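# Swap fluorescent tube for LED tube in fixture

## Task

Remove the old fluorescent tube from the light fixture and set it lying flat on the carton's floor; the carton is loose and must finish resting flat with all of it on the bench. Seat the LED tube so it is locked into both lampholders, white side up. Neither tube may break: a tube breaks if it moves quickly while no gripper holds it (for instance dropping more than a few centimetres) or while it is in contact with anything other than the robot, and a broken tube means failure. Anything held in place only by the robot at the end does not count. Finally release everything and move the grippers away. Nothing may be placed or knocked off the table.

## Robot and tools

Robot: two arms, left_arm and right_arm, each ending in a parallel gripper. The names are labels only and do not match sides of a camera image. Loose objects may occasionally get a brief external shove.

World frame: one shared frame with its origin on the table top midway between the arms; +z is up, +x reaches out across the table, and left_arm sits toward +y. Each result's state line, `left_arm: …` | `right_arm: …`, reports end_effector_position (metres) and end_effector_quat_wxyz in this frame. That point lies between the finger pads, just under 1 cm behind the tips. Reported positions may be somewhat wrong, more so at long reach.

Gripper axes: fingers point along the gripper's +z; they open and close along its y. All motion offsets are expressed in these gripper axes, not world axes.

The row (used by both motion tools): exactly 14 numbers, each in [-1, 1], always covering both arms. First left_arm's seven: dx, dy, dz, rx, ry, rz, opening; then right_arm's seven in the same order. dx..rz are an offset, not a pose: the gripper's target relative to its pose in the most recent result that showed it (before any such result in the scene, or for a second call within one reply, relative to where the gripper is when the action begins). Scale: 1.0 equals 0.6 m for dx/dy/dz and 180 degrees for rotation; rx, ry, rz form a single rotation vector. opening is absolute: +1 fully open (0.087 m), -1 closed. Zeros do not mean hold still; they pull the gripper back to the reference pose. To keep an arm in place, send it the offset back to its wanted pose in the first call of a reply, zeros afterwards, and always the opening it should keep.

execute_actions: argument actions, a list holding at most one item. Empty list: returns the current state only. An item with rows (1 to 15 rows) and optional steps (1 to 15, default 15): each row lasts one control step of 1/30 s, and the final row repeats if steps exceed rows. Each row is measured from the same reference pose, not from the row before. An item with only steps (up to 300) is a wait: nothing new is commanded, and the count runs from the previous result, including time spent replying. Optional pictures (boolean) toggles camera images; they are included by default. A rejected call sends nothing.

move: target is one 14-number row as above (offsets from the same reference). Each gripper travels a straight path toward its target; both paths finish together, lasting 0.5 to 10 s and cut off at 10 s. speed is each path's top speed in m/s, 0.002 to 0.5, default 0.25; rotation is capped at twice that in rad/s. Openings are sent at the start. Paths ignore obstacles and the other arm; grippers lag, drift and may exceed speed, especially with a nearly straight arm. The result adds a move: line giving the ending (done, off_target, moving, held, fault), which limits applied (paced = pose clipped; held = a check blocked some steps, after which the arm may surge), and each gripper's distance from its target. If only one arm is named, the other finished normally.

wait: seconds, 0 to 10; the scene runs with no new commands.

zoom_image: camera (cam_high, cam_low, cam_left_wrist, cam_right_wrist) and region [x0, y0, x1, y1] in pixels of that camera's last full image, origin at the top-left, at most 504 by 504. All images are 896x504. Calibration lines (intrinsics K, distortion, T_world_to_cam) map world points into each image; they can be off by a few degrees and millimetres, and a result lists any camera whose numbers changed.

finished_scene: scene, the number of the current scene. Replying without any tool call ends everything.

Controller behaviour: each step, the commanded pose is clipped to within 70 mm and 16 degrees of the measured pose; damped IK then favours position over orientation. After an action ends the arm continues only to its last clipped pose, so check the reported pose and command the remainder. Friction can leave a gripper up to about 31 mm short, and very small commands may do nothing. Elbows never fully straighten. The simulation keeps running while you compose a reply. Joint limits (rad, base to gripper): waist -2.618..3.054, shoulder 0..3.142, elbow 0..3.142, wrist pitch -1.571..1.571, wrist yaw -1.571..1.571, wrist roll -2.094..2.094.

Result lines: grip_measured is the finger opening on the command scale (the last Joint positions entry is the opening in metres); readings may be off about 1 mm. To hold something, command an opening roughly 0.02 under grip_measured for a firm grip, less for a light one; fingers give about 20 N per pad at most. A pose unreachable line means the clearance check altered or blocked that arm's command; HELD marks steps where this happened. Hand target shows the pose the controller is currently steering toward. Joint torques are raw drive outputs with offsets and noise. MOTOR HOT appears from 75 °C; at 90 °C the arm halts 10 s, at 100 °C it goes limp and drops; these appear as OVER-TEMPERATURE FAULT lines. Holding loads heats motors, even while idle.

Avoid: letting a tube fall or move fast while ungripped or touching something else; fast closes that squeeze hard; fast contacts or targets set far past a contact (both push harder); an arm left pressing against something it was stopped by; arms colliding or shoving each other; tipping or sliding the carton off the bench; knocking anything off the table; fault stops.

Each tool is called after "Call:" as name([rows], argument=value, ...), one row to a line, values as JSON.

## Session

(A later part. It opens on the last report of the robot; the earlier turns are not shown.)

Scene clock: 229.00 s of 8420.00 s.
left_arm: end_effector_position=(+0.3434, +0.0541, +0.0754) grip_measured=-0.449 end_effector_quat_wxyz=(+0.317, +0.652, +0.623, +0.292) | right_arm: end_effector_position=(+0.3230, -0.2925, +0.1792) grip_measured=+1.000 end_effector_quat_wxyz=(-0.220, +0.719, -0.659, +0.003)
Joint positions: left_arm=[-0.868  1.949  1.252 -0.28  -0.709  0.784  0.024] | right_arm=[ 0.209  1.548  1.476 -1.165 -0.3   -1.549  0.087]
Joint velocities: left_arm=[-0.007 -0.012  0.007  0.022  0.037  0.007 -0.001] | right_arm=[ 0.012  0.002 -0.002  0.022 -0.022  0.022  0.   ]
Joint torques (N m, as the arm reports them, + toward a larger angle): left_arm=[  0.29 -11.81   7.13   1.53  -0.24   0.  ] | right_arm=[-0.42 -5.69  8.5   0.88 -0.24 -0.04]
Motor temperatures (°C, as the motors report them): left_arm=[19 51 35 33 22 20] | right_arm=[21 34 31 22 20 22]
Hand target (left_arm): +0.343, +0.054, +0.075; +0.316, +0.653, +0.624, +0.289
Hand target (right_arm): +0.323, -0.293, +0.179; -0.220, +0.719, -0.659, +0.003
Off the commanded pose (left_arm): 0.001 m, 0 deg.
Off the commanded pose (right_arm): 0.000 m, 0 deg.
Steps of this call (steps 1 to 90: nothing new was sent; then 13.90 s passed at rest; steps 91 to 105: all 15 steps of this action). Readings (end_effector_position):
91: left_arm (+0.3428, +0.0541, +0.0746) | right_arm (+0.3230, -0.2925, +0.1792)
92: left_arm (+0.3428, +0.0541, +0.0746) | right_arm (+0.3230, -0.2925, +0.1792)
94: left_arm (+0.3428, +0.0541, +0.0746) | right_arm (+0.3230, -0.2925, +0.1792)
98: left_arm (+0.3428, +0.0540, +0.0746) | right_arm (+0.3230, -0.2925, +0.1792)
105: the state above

Call:
move(target=[0,-0.0065,-0.001,0.315,0.003,0.005,-0.475, 0,0,0,0,0,0,1], speed=0.14)

Scene clock: 246.67 s of 8420.00 s.
left_arm: end_effector_position=(+0.3384, +0.0553, +0.0704) grip_measured=-0.452 end_effector_quat_wxyz=(-0.019, +0.735, +0.677, -0.026) | right_arm: end_effector_position=(+0.3230, -0.2925, +0.1792) grip_measured=+1.000 end_effector_quat_wxyz=(-0.220, +0.719, -0.659, +0.003)
Joint positions: left_arm=[-0.614  2.494  2.441 -1.558  0.05   0.852  0.024] | right_arm=[ 0.209  1.548  1.476 -1.165 -0.3   -1.549  0.087]
Joint velocities: left_arm=[ 0.002  0.002 -0.002 -0.037  0.007  0.037 -0.   ] | right_arm=[-0.007 -0.007  0.007  0.007  0.037  0.066  0.   ]
Joint torques (N m, as the arm reports them, + toward a larger angle): left_arm=[  1.19 -14.7    8.55   0.2    0.21   0.19] | right_arm=[-0.41 -5.73  8.62  0.84 -0.21 -0.04]
Motor temperatures (°C, as the motors report them): left_arm=[19 51 35 33 22 20] | right_arm=[21 34 31 22 20 22]
Hand target (left_arm): +0.342, +0.055, +0.070; -0.018, +0.734, +0.678, -0.034
Hand target (right_arm): +0.323, -0.293, +0.179; -0.220, +0.719, -0.659, +0.003
Off the commanded pose (left_arm): 0.003 m, 2 deg.
Off the commanded pose (right_arm): 0.000 m, 0 deg.
joint sent to its limit (left arm) — the command would take joint 4 (wrist pitch) past its lower limit, so that joint was sent only as far as its limit.
After step 90, 10.80 s passed at rest.
move: done
camera_calibration (this result's frames):
cam_left_wrist: T_world_to_cam=[[-0.992621, 0.0997727, 0.0689166, 0.328048], [0.117353, 0.647298, 0.753149, -0.103471], [0.0305341, 0.755679, -0.654231, 0.133262], [0, 0, 0, 1]] pos_world=[0.333701, -0.0664567, 0.142505]
cam_right_wrist: T_world_to_cam=[[0.950581, 0.0433128, 0.307442, -0.349299], [-0.126215, -0.850801, 0.510105, -0.27686], [0.283666, -0.523699, -0.803289, 0.0383512], [0, 0, 0, 1]] pos_world=[0.286214, -0.200339, 0.279424]

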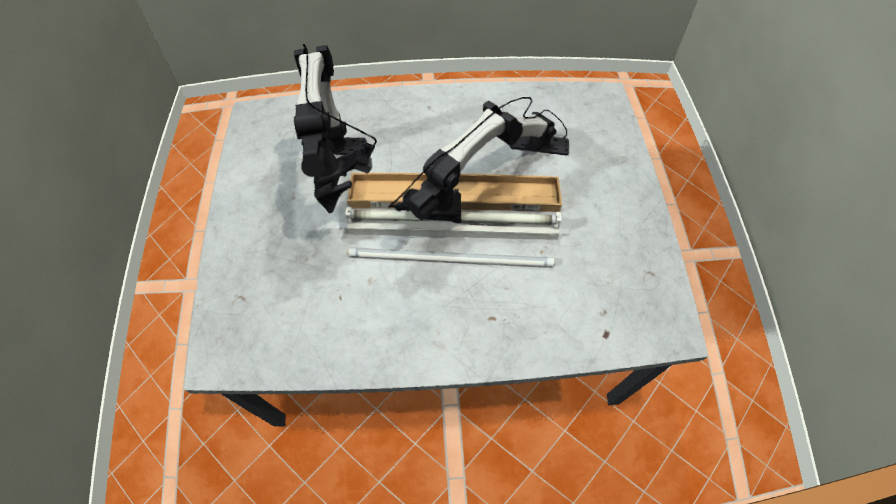

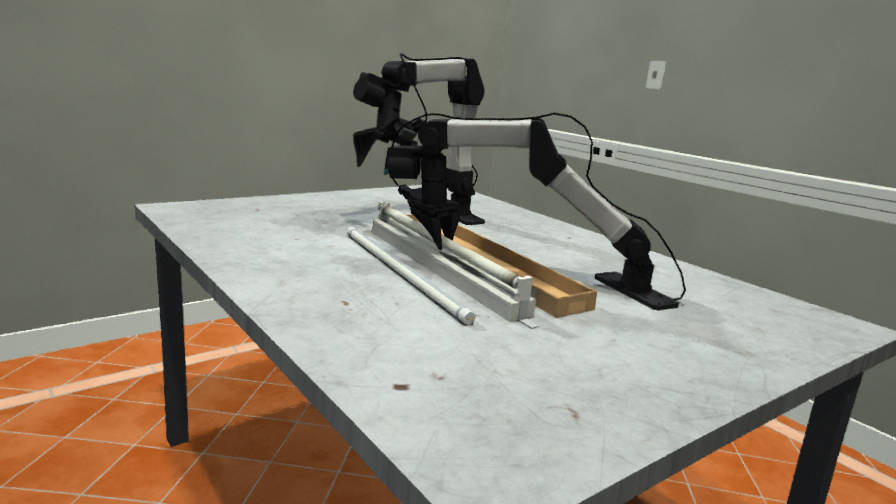

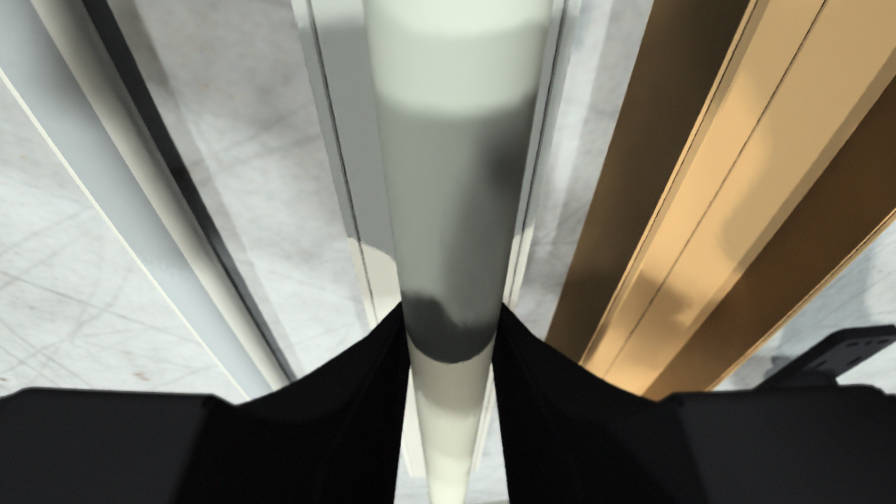

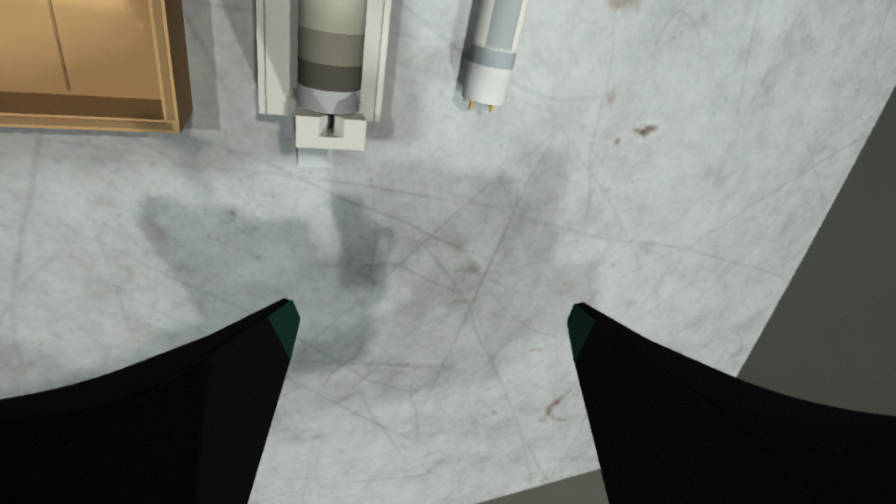

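Call:
execute_actions([
  {"rows": [[0,0,0,0,0,0,-0.455,0,0,0,0,0,0,1],[0,0,0,0,0,0,-0.44,0,0,0,0,0,0,1],[0,0,0,0,0,0,-0.425,0,0,0,0,0,0,1],[0,0,0,0,0,0,-0.405,0,0,0,0,0,0,1],[0,0,0,0,0,0,-0.38,0,0,0,0,0,0,1],[0,0,0,0,0,0,-0.35,0,0,0,0,0,0,1],[0,0,0,0,0,0,-0.31,0,0,0,0,0,0,1],[0,0,0,0,0,0,-0.27,0,0,0,0,0,0,1],[0,0,0,0,0,0,-0.23,0,0,0,0,0,0,1],[0,0,0,0,0,0,-0.19,0,0,0,0,0,0,1],[0,0,0,0,0,0,-0.15,0,0,0,0,0,0,1],[0,0,0,0,0,0,-0.12,0,0,0,0,0,0,1],[0,0,0,0,0,0,-0.10,0,0,0,0,0,0,1]], "steps": 13},
], pictures=false)

Call:
move(target=[0,0.0068,-0.0085,-0.286,0.0059,-0.0029,-0.1, 0,0,0,0,0,0,1], speed=0.15)

Scene clock: 266.17 s of 8420.00 s.
left_arm: end_effector_position=(+0.3383, +0.0554, +0.0702) grip_measured=-0.112 end_effector_quat_wxyz=(-0.019, +0.736, +0.677, -0.026) | right_arm: end_effector_position=(+0.3230, -0.2925, +0.1792) grip_measured=+1.000 end_effector_quat_wxyz=(-0.220, +0.719, -0.659, +0.003)
Joint positions: left_arm=[-0.614  2.494  2.441 -1.558  0.051  0.852  0.039] | right_arm=[ 0.209  1.548  1.476 -1.165 -0.3   -1.549  0.087]
Joint velocities: left_arm=[ 0.002  0.012  0.007  0.022 -0.037 -0.066  0.021] | right_arm=[ 0.002 -0.012 -0.002  0.037 -0.007 -0.051  0.   ]
Joint torques (N m, as the arm reports them, + toward a larger angle): left_arm=[  0.38 -16.19   6.57   0.28   0.08   0.1 ] | right_arm=[-0.41 -5.81  8.56  0.84 -0.23 -0.02]
Motor temperatures (°C, as the motors report them): left_arm=[19 55 36 31 22 20] | right_arm=[21 34 31 22 20 22]
Hand target (left_arm): +0.339, +0.055, +0.070; -0.019, +0.735, +0.677, -0.025
Hand target (right_arm): +0.323, -0.293, +0.179; -0.220, +0.719, -0.659, +0.003
Off the commanded pose (left_arm): 0.000 m, 0 deg.
Off the commanded pose (right_arm): 0.000 m, 0 deg.
Steps of this call (steps 1 to 90: nothing new was sent; then 16.07 s passed at rest; steps 91 to 103: all 13 steps of this action). Readings (end_effector_position):
91: left_arm (+0.3383, +0.0554, +0.0702) | right_arm (+0.3230, -0.2925, +0.1792)
92: left_arm (+0.3383, +0.0554, +0.0702) | right_arm (+0.3230, -0.2925, +0.1792)
94: left_arm (+0.3383, +0.0554, +0.0702) | right_arm (+0.3230, -0.2925, +0.1792)
98: left_arm (+0.3383, +0.0554, +0.0702) | right_arm (+0.3230, -0.2925, +0.1792)
103: the state above

Scene clock: 270.00 s of 8420.00 s.
left_arm: end_effector_position=(+0.3453, +0.0520, +0.0752) grip_measured=-0.100 end_effector_quat_wxyz=(+0.288, +0.664, +0.634, +0.275) | right_arm: end_effector_position=(+0.3230, -0.2925, +0.1792) grip_measured=+1.000 end_effector_quat_wxyz=(-0.220, +0.719, -0.659, +0.003)
Joint positions: left_arm=[-0.852  1.979  1.345 -0.411 -0.659  0.76   0.039] | right_arm=[ 0.209  1.548  1.476 -1.165 -0.3   -1.549  0.087]
Joint velocities: left_arm=[ 0.007  0.017  0.007 -0.007  0.007  0.022  0.   ] | right_arm=[-0.017 -0.017 -0.022 -0.051 -0.081 -0.007  0.   ]
Joint torques (N m, as the arm reports them, + toward a larger angle): left_arm=[ -0.26 -14.16   5.22   1.48  -0.4    0.19] | right_arm=[-0.37 -5.86  8.53  0.84 -0.23 -0.04]
Motor temperatures (°C, as the motors report them): left_arm=[19 56 36 31 22 20] | right_arm=[21 34 31 22 20 22]
Hand target (left_arm): +0.342, +0.054, +0.078; +0.290, +0.666, +0.628, +0.280
Hand target (right_arm): +0.323, -0.293, +0.179; -0.220, +0.719, -0.659, +0.003
Off the commanded pose (left_arm): 0.004 m, 2 deg.
Off the commanded pose (right_arm): 0.000 m, 0 deg.
move: done
camera_calibration (this result's frames):
cam_left_wrist: T_world_to_cam=[[-0.686536, 0.0490285, -0.725441, 0.291529], [-0.516112, 0.669912, 0.533709, 0.128296], [0.512149, 0.74082, -0.434615, -0.0432443], [0, 0, 0, 1]] pos_world=[0.288507, -0.0682038, 0.124219]
cam_right_wrist: T_world_to_cam=[[0.950581, 0.0433128, 0.307442, -0.349299], [-0.126215, -0.850801, 0.510105, -0.27686], [0.283666, -0.523699, -0.803289, 0.0383512], [0, 0, 0, 1]] pos_world=[0.286214, -0.200339, 0.279424]

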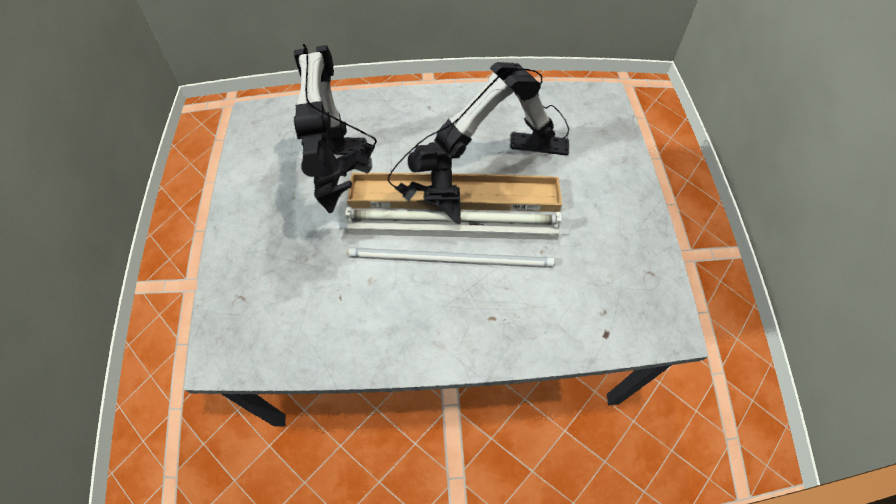

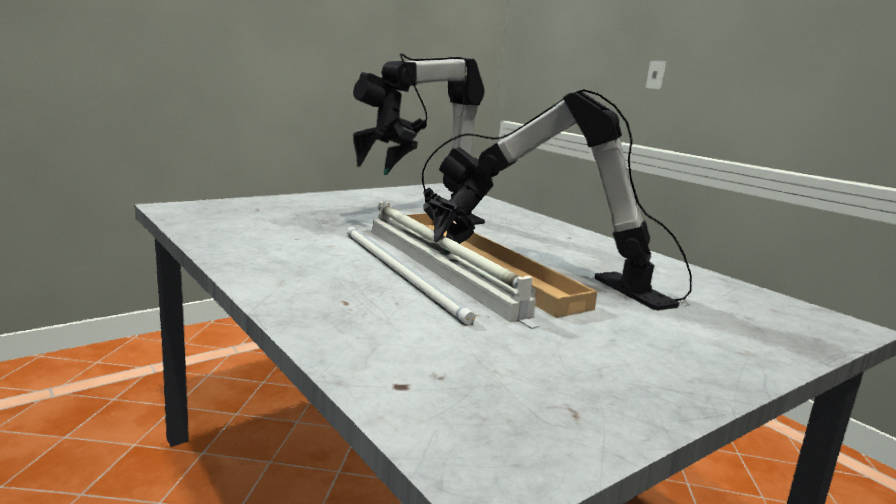

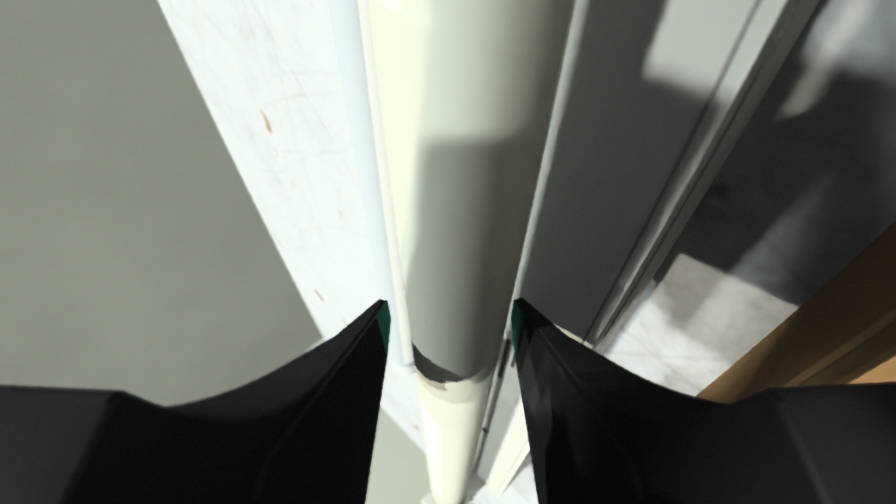

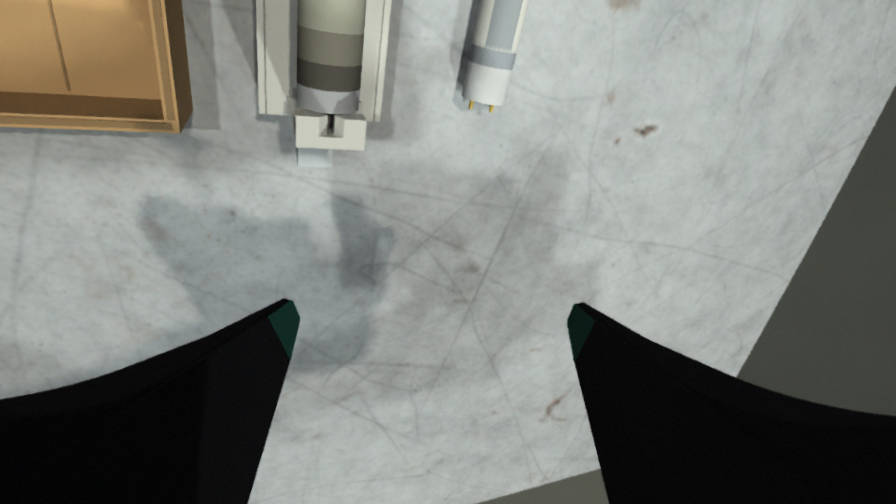

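Call:
execute_actions([
  {"rows": [[0,-0.002,0,0,0,0,-0.14,0,0,0,0,0,0,1],[0,-0.003,0,0,0,0,-0.18,0,0,0,0,0,0,1],[0,-0.004,0,0,0,0,-0.22,0,0,0,0,0,0,1],[0,-0.005,0,0,0,0,-0.26,0,0,0,0,0,0,1],[0,-0.005,0,0,0,0,-0.29,0,0,0,0,0,0,1],[0,-0.005,0,0,0,0,-0.32,0,0,0,0,0,0,1],[0,-0.005,0,0,0,0,-0.345,0,0,0,0,0,0,1],[0,-0.005,0,0,0,0,-0.37,0,0,0,0,0,0,1],[0,-0.005,0,0,0,0,-0.39,0,0,0,0,0,0,1],[0,-0.005,0,0,0,0,-0.41,0,0,0,0,0,0,1],[0,-0.005,0,0,0,0,-0.428,0,0,0,0,0,0,1],[0,-0.005,0,0,0,0,-0.443,0,0,0,0,0,0,1],[0,-0.005,0,0,0,0,-0.456,0,0,0,0,0,0,1],[0,-0.005,0,0,0,0,-0.467,0,0,0,0,0,0,1],[0,-0.005,0,0,0,0,-0.475,0,0,0,0,0,0,1]], "steps": 15},
], pictures=false)

Call:
move(target=[0,-0.008,-0.0015,0.203,0,0,-0.475, 0,0,0,0,0,0,1], speed=0.14)

Call:
zoom_image(camera="cam_right_wrist", region=[270, 60, 400, 170])

Scene clock: 286.20 s of 8420.00 s.
left_arm: end_effector_position=(+0.3448, +0.0518, +0.0746) grip_measured=-0.449 end_effector_quat_wxyz=(+0.287, +0.665, +0.634, +0.273) | right_arm: end_effector_position=(+0.3230, -0.2925, +0.1792) grip_measured=+1.000 end_effector_quat_wxyz=(-0.220, +0.719, -0.659, +0.003)
Joint positions: left_arm=[-0.852  1.979  1.345 -0.412 -0.655  0.759  0.024] | right_arm=[ 0.209  1.548  1.476 -1.165 -0.3   -1.549  0.087]
Joint velocities: left_arm=[-0.027  0.002 -0.002 -0.022  0.051  0.007  0.001] | right_arm=[-0.007 -0.002 -0.002  0.095 -0.037 -0.022  0.   ]
Joint torques (N m, as the arm reports them, + toward a larger angle): left_arm=[  0.07 -12.35   6.47   1.47  -0.34   0.  ] | right_arm=[-0.4  -5.78  8.59  0.86 -0.23 -0.04]
Motor temperatures (°C, as the motors report them): left_arm=[19 57 35 32 22 20] | right_arm=[21 33 31 22 20 22]
Hand target (left_arm): +0.343, +0.052, +0.073; +0.288, +0.664, +0.634, +0.275
Hand target (right_arm): +0.323, -0.293, +0.179; -0.220, +0.719, -0.659, +0.003
Off the commanded pose (left_arm): 0.002 m, 0 deg.
Off the commanded pose (right_arm): 0.000 m, 0 deg.
Steps of this call (steps 1 to 90: nothing new was sent; then 12.70 s passed at rest; steps 91 to 105: all 15 steps of this action). Readings (end_effector_position):
91: left_arm (+0.3456, +0.0517, +0.0755) | right_arm (+0.3230, -0.2925, +0.1792)
92: left_arm (+0.3456, +0.0517, +0.0755) | right_arm (+0.3230, -0.2925, +0.1792)
94: left_arm (+0.3456, +0.0517, +0.0755) | right_arm (+0.3230, -0.2925, +0.1792)
98: left_arm (+0.3456, +0.0517, +0.0755) | right_arm (+0.3230, -0.2925, +0.1792)
105: the state above

Scene clock: 289.10 s of 8420.00 s.
left_arm: end_effector_position=(+0.3406, +0.0524, +0.0703) grip_measured=-0.449 end_effector_quat_wxyz=(+0.070, +0.729, +0.677, +0.070) | right_arm: end_effector_position=(+0.3230, -0.2925, +0.1792) grip_measured=+1.000 end_effector_quat_wxyz=(-0.220, +0.719, -0.659, +0.003)
Joint positions: left_arm=[-0.687  2.252  2.    -1.184 -0.147  0.779  0.024] | right_arm=[ 0.209  1.548  1.476 -1.165 -0.3   -1.549  0.087]
Joint velocities: left_arm=[-0.002  0.002 -0.007  0.022 -0.007  0.022 -0.001] | right_arm=[-0.002 -0.012 -0.002 -0.066  0.037 -0.095  0.   ]
Joint torques (N m, as the arm reports them, + toward a larger angle): left_arm=[  1.24 -13.58   9.07   0.51   0.16  -0.02] | right_arm=[-0.44 -5.77  8.56  0.86 -0.22 -0.05]
Motor temperatures (°C, as the motors report them): left_arm=[19 57 35 32 22 20] | right_arm=[21 33 31 22 20 22]
Hand target (left_arm): +0.342, +0.053, +0.070; +0.068, +0.724, +0.684, +0.060
Hand target (right_arm): +0.323, -0.293, +0.179; -0.220, +0.719, -0.659, +0.003
Off the commanded pose (left_arm): 0.002 m, 2 deg.
Off the commanded pose (right_arm): 0.000 m, 0 deg.
move: done
camera_calibration (this result's frames):
cam_left_wrist: T_world_to_cam=[[-0.977403, 0.0910299, -0.190779, 0.344014], [-0.0871004, 0.64891, 0.755863, -0.0324735], [0.192604, 0.7554, -0.626318, 0.0782339], [0, 0, 0, 1]] pos_world=[0.318344, -0.069341, 0.139175]
cam_right_wrist: T_world_to_cam=[[0.950581, 0.0433128, 0.307442, -0.349299], [-0.126215, -0.850801, 0.510105, -0.27686], [0.283666, -0.523699, -0.803289, 0.0383512], [0, 0, 0, 1]] pos_world=[0.286214, -0.200339, 0.279424]

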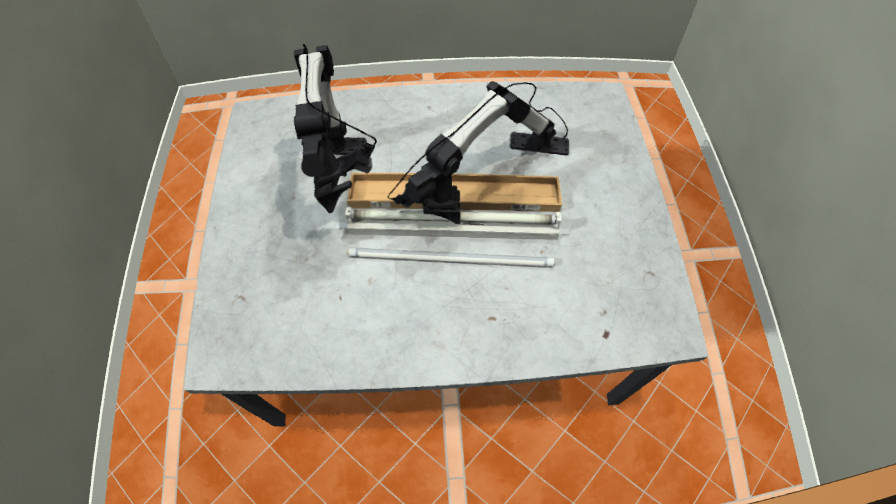

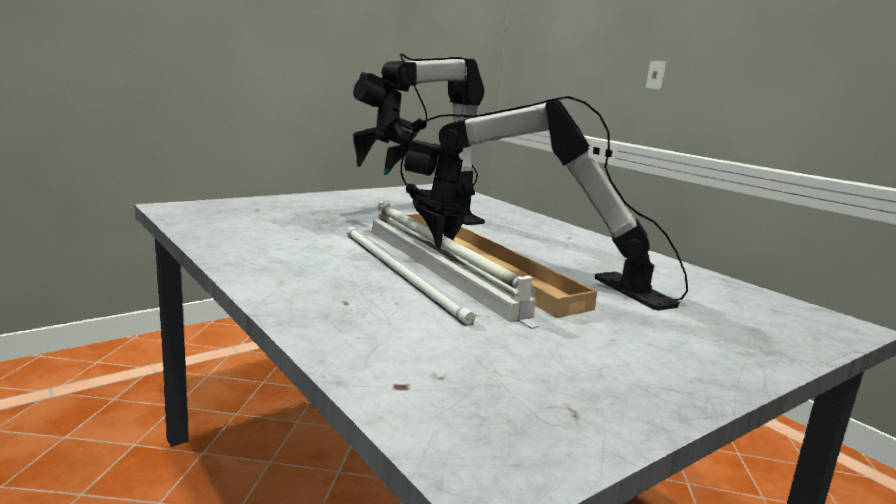

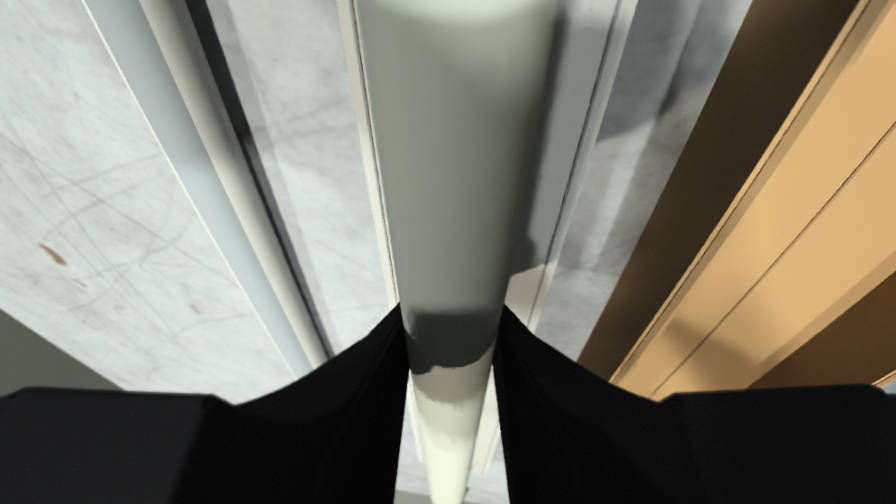

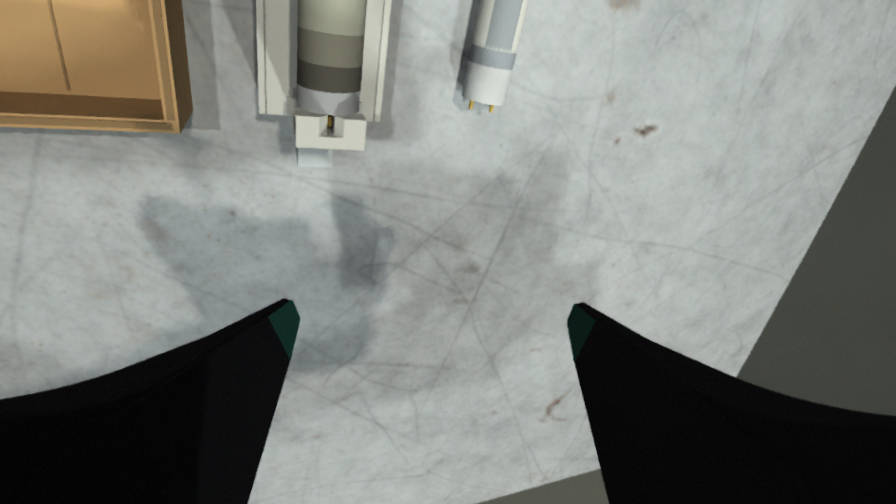

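Region (270, 60, 400, 170) of cam_right_wrist's 896x504 image, scaled by 3.877, with more detail than that image has; it fills the top 426 rows of this view, and the rest is white.

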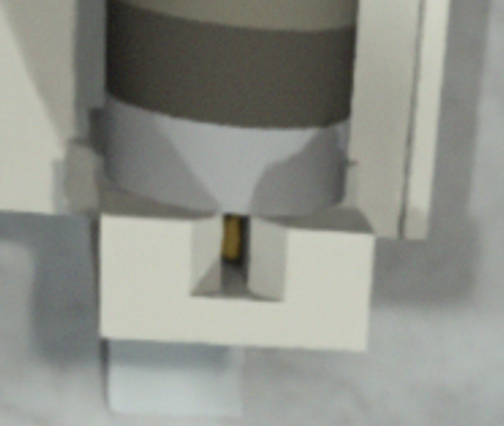

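Call:
move(target=[0,0.015,-0.075,0,0,0,-0.475, 0,0,0,0,0,0,1], speed=0.04)

Scene clock: 319.13 s of 8420.00 s.
left_arm: end_effector_position=(+0.3391, +0.0543, +0.1137) grip_measured=-0.449 end_effector_quat_wxyz=(+0.068, +0.731, +0.676, +0.070) | right_arm: end_effector_position=(+0.3230, -0.2925, +0.1792) grip_measured=+1.000 end_effector_quat_wxyz=(-0.220, +0.719, -0.659, +0.003)
Joint positions: left_arm=[-0.687  2.264  2.192 -1.37  -0.147  0.783  0.024] | right_arm=[ 0.209  1.548  1.476 -1.165 -0.3   -1.549  0.087]
Joint velocities: left_arm=[-0.007 -0.002 -0.002 -0.022 -0.066  0.051  0.   ] | right_arm=[ 0.002  0.007 -0.002 -0.066  0.066 -0.022  0.   ]
Joint torques (N m, as the arm reports them, + toward a larger angle): left_arm=[  0.45 -13.83   9.     0.57  -0.04   0.05] | right_arm=[-0.4  -5.81  8.54  0.87 -0.21 -0.05]
Motor temperatures (°C, as the motors report them): left_arm=[19 57 37 30 22 20] | right_arm=[21 33 31 22 20 22]
Hand target (left_arm): +0.341, +0.053, +0.116; +0.071, +0.729, +0.677, +0.070
Hand target (right_arm): +0.323, -0.293, +0.179; -0.220, +0.719, -0.659, +0.003
Off the commanded pose (left_arm): 0.004 m, 0 deg.
Off the commanded pose (right_arm): 0.000 m, 0 deg.
After step 90, 25.30 s passed at rest.
move: done
camera_calibration (this result's frames):
cam_left_wrist: T_world_to_cam=[[-0.977735, 0.0951712, -0.187018, 0.350159], [-0.0822806, 0.645989, 0.7589, -0.0683943], [0.193037, 0.757391, -0.623775, 0.103779], [0, 0, 0, 1]] pos_world=[0.316702, -0.0677448, 0.182126]
cam_right_wrist: T_world_to_cam=[[0.950581, 0.0433128, 0.307442, -0.349299], [-0.126215, -0.850801, 0.510105, -0.27686], [0.283666, -0.523699, -0.803289, 0.0383512], [0, 0, 0, 1]] pos_world=[0.286214, -0.200339, 0.279424]

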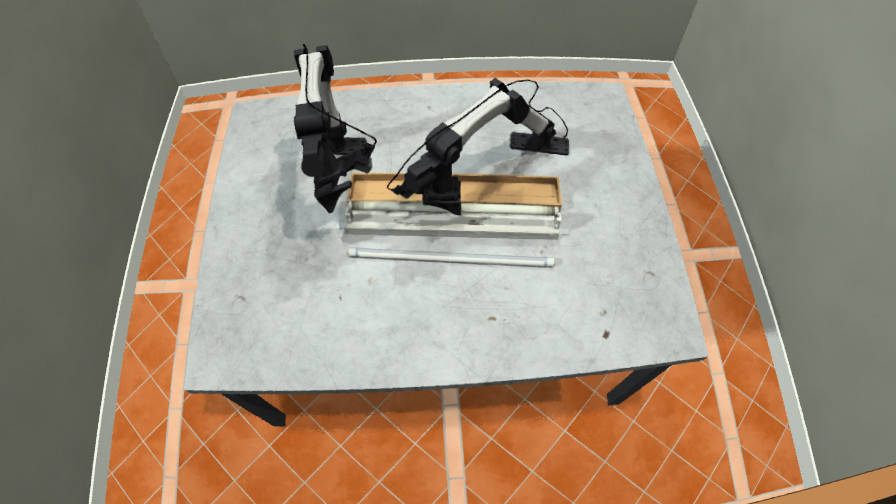

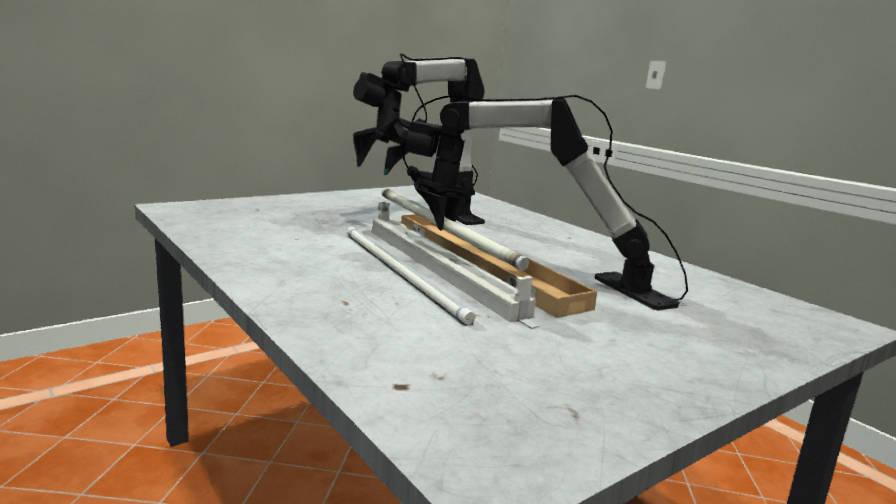

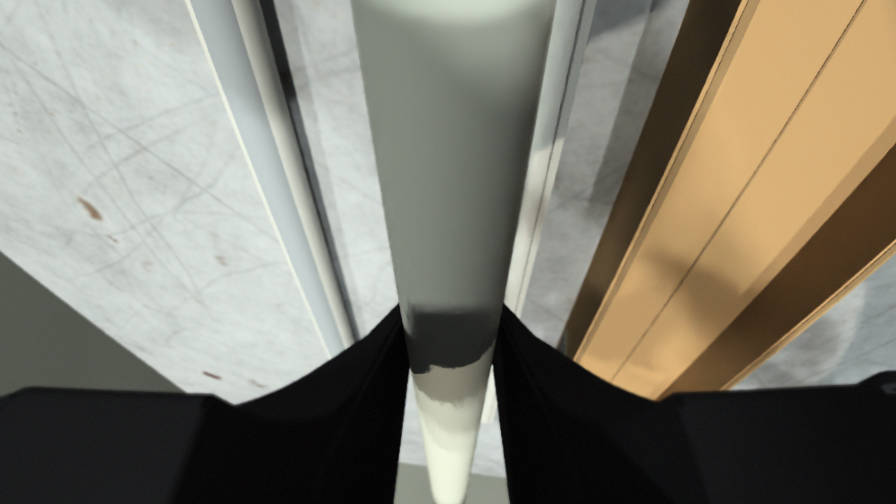

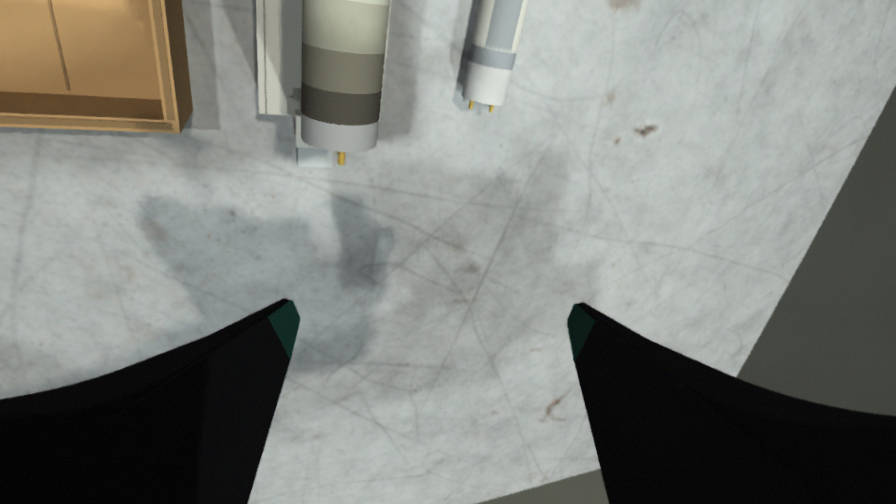

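Call:
move(target=[0.002,-0.212,0.025,0.045,0,0,-0.475, 0,0,0,0,0,0,1], speed=0.1)

Scene clock: 329.43 s of 8420.00 s.
left_arm: end_effector_position=(+0.2223, +0.0613, +0.0743) grip_measured=-0.449 end_effector_quat_wxyz=(+0.015, +0.735, +0.677, +0.024) | right_arm: end_effector_position=(+0.3230, -0.2925, +0.1792) grip_measured=+1.000 end_effector_quat_wxyz=(-0.220, +0.719, -0.659, +0.003)
Joint positions: left_arm=[-0.863  2.034  1.688 -1.206 -0.053  0.601  0.024] | right_arm=[ 0.209  1.548  1.476 -1.165 -0.3   -1.549  0.087]
Joint velocities: left_arm=[-0.002 -0.012  0.007 -0.022  0.022 -0.066  0.   ] | right_arm=[ 0.012 -0.002 -0.007 -0.051 -0.007  0.11   0.   ]
Joint torques (N m, as the arm reports them, + toward a larger angle): left_arm=[ -0.12 -14.41   5.08   0.49   0.11   0.03] | right_arm=[-0.43 -5.83  8.62  0.85 -0.22 -0.04]
Motor temperatures (°C, as the motors report them): left_arm=[19 58 38 29 22 20] | right_arm=[21 33 31 22 20 22]
Hand target (left_arm): +0.217, +0.062, +0.076; +0.018, +0.734, +0.678, +0.019
Hand target (right_arm): +0.323, -0.293, +0.179; -0.220, +0.719, -0.659, +0.003
Off the commanded pose (left_arm): 0.006 m, 0 deg.
Off the commanded pose (right_arm): 0.000 m, 0 deg.
After step 90, 5.53 s passed at rest.
move: done
camera_calibration (this result's frames):
cam_left_wrist: T_world_to_cam=[[-0.994004, 0.0987064, -0.0470446, 0.220858], [0.0264359, 0.634418, 0.772538, -0.0771072], [0.1061, 0.766662, -0.633224, 0.11581], [0, 0, 0, 1]] pos_world=[0.209285, -0.0616686, 0.143292]
cam_right_wrist: T_world_to_cam=[[0.950581, 0.0433128, 0.307442, -0.349299], [-0.126215, -0.850801, 0.510105, -0.27686], [0.283666, -0.523699, -0.803289, 0.0383512], [0, 0, 0, 1]] pos_world=[0.286214, -0.200339, 0.279424]

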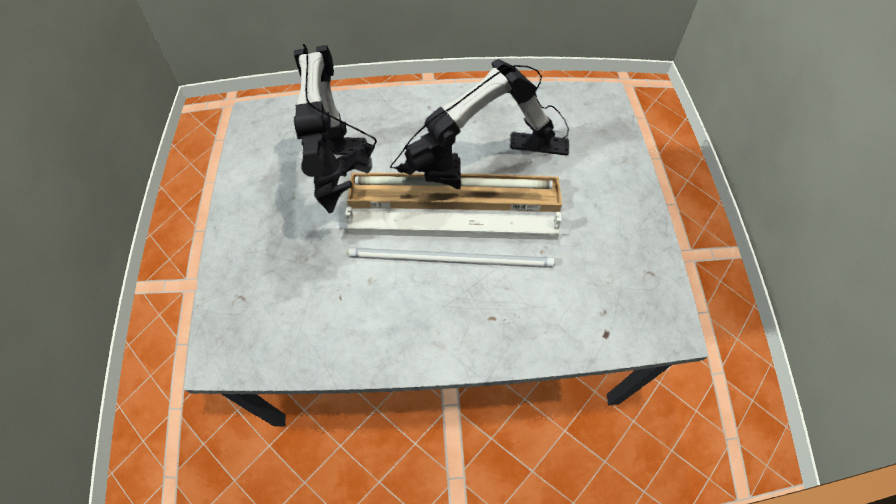

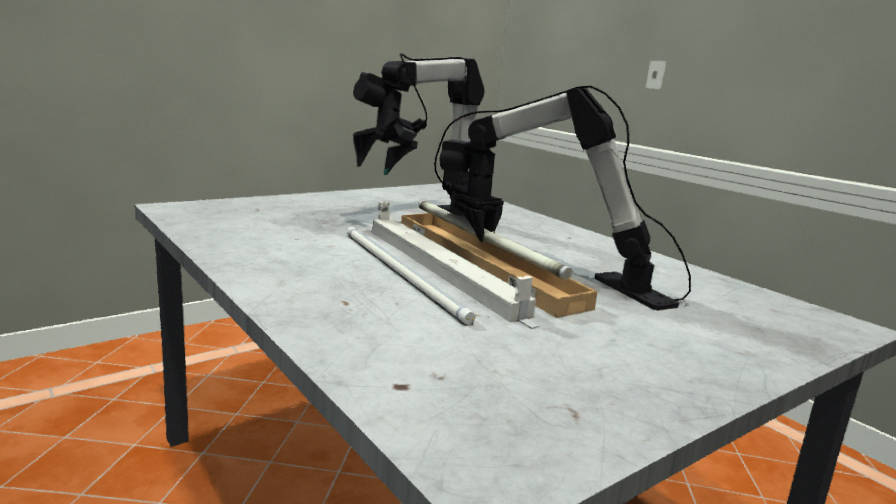

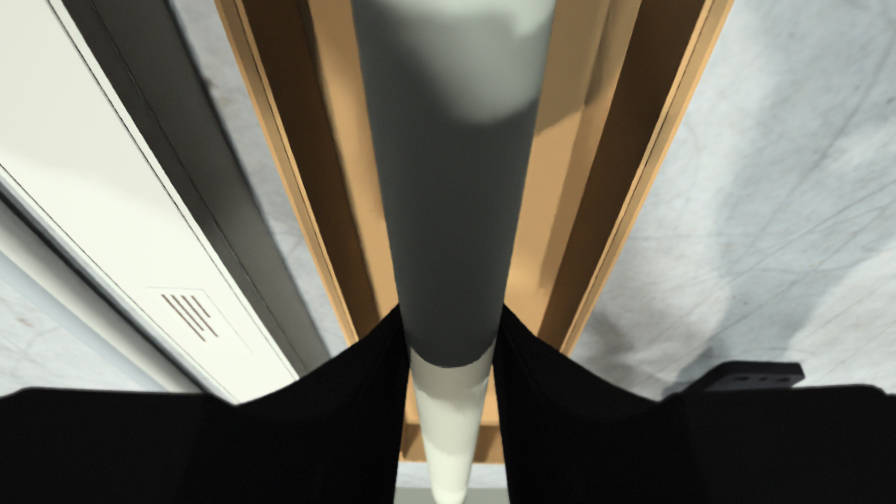

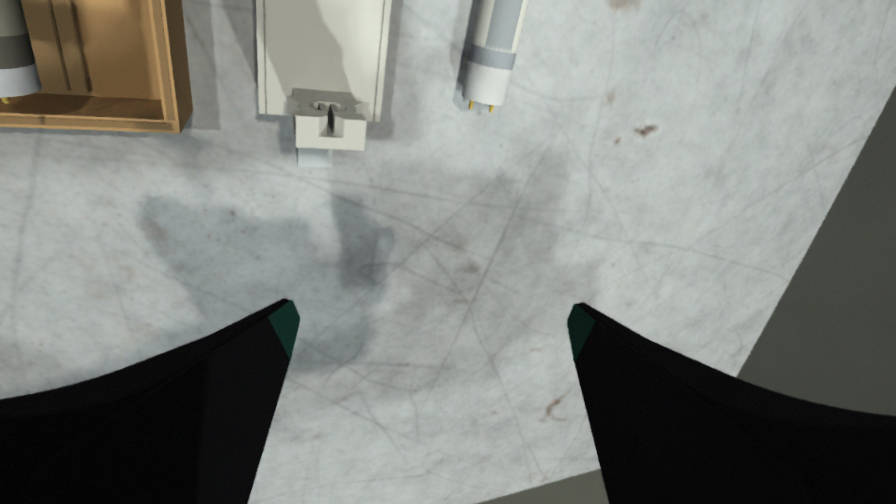

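Call:
move(target=[0,-0.009,0.072,0,0,0,-0.475, 0,0,0,0,0,0,1], speed=0.05)

Scene clock: 345.60 s of 8420.00 s.
left_arm: end_effector_position=(+0.2233, +0.0595, +0.0387) grip_measured=-0.449 end_effector_quat_wxyz=(+0.025, +0.734, +0.678, +0.021) | right_arm: end_effector_position=(+0.3230, -0.2925, +0.1792) grip_measured=+1.000 end_effector_quat_wxyz=(-0.220, +0.719, -0.659, +0.003)
Joint positions: left_arm=[-0.863  2.047  1.565 -1.051 -0.053  0.599  0.024] | right_arm=[ 0.209  1.548  1.476 -1.165 -0.3   -1.549  0.087]
Joint velocities: left_arm=[ 0.007 -0.002 -0.002 -0.022 -0.037 -0.022  0.   ] | right_arm=[ 0.022 -0.002 -0.002 -0.022  0.007  0.051  0.   ]
Joint torques (N m, as the arm reports them, + toward a larger angle): left_arm=[ -0.1  -11.52   5.18   0.58   0.01   0.03] | right_arm=[-0.36 -5.73  8.6   0.86 -0.21 -0.04]
Motor temperatures (°C, as the motors report them): left_arm=[19 59 36 29 22 20] | right_arm=[21 33 31 22 20 22]
Hand target (left_arm): +0.219, +0.062, +0.031; +0.015, +0.735, +0.677, +0.024
Hand target (right_arm): +0.323, -0.293, +0.179; -0.220, +0.719, -0.659, +0.003
Off the commanded pose (left_arm): 0.009 m, 1 deg.
Off the commanded pose (right_arm): 0.000 m, 0 deg.
After step 90, 11.87 s passed at rest.
move: done
camera_calibration (this result's frames):
cam_left_wrist: T_world_to_cam=[[-0.993585, 0.0966388, -0.0587283, 0.220838], [0.018015, 0.647965, 0.761457, -0.0469824], [0.11164, 0.755515, -0.645549, 0.0944756], [0, 0, 0, 1]] pos_world=[0.20972, -0.0622763, 0.109733]
cam_right_wrist: T_world_to_cam=[[0.950581, 0.0433128, 0.307442, -0.349299], [-0.126215, -0.850801, 0.510105, -0.27686], [0.283666, -0.523699, -0.803289, 0.0383512], [0, 0, 0, 1]] pos_world=[0.286214, -0.200339, 0.279424]

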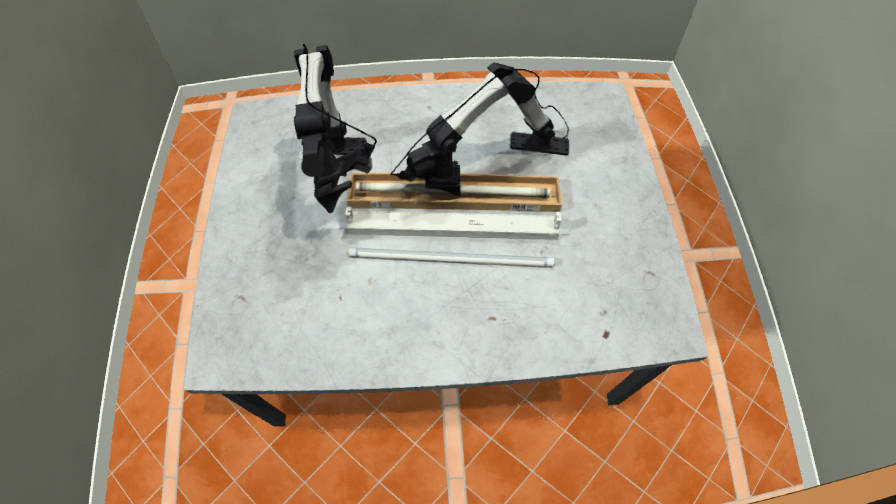

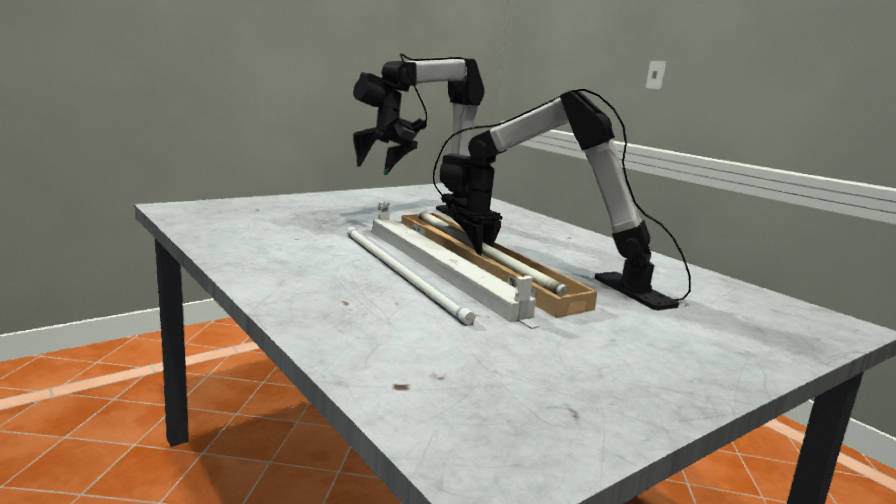

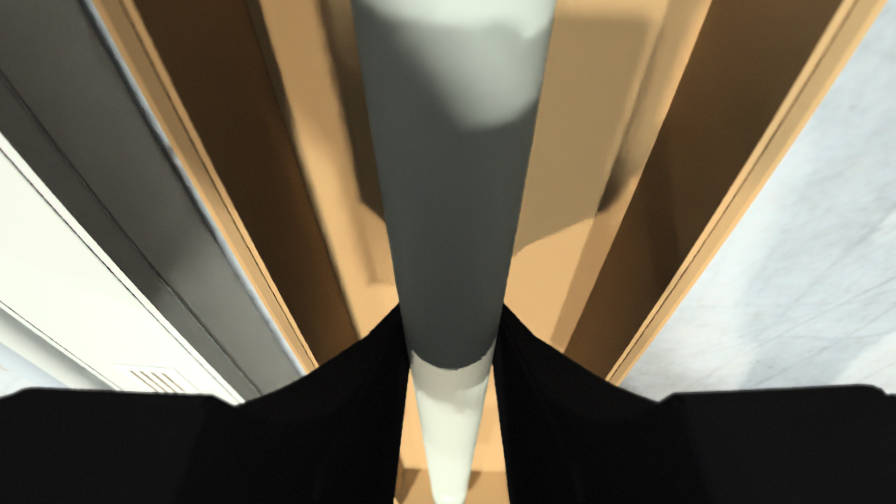

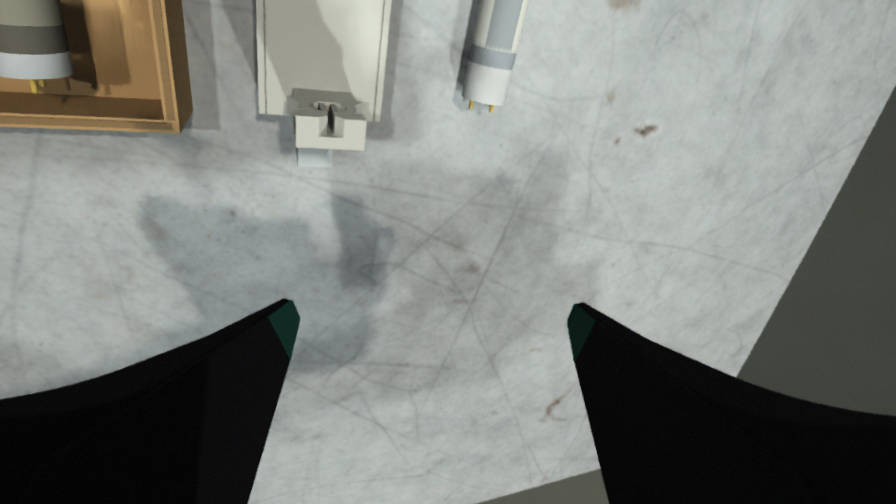

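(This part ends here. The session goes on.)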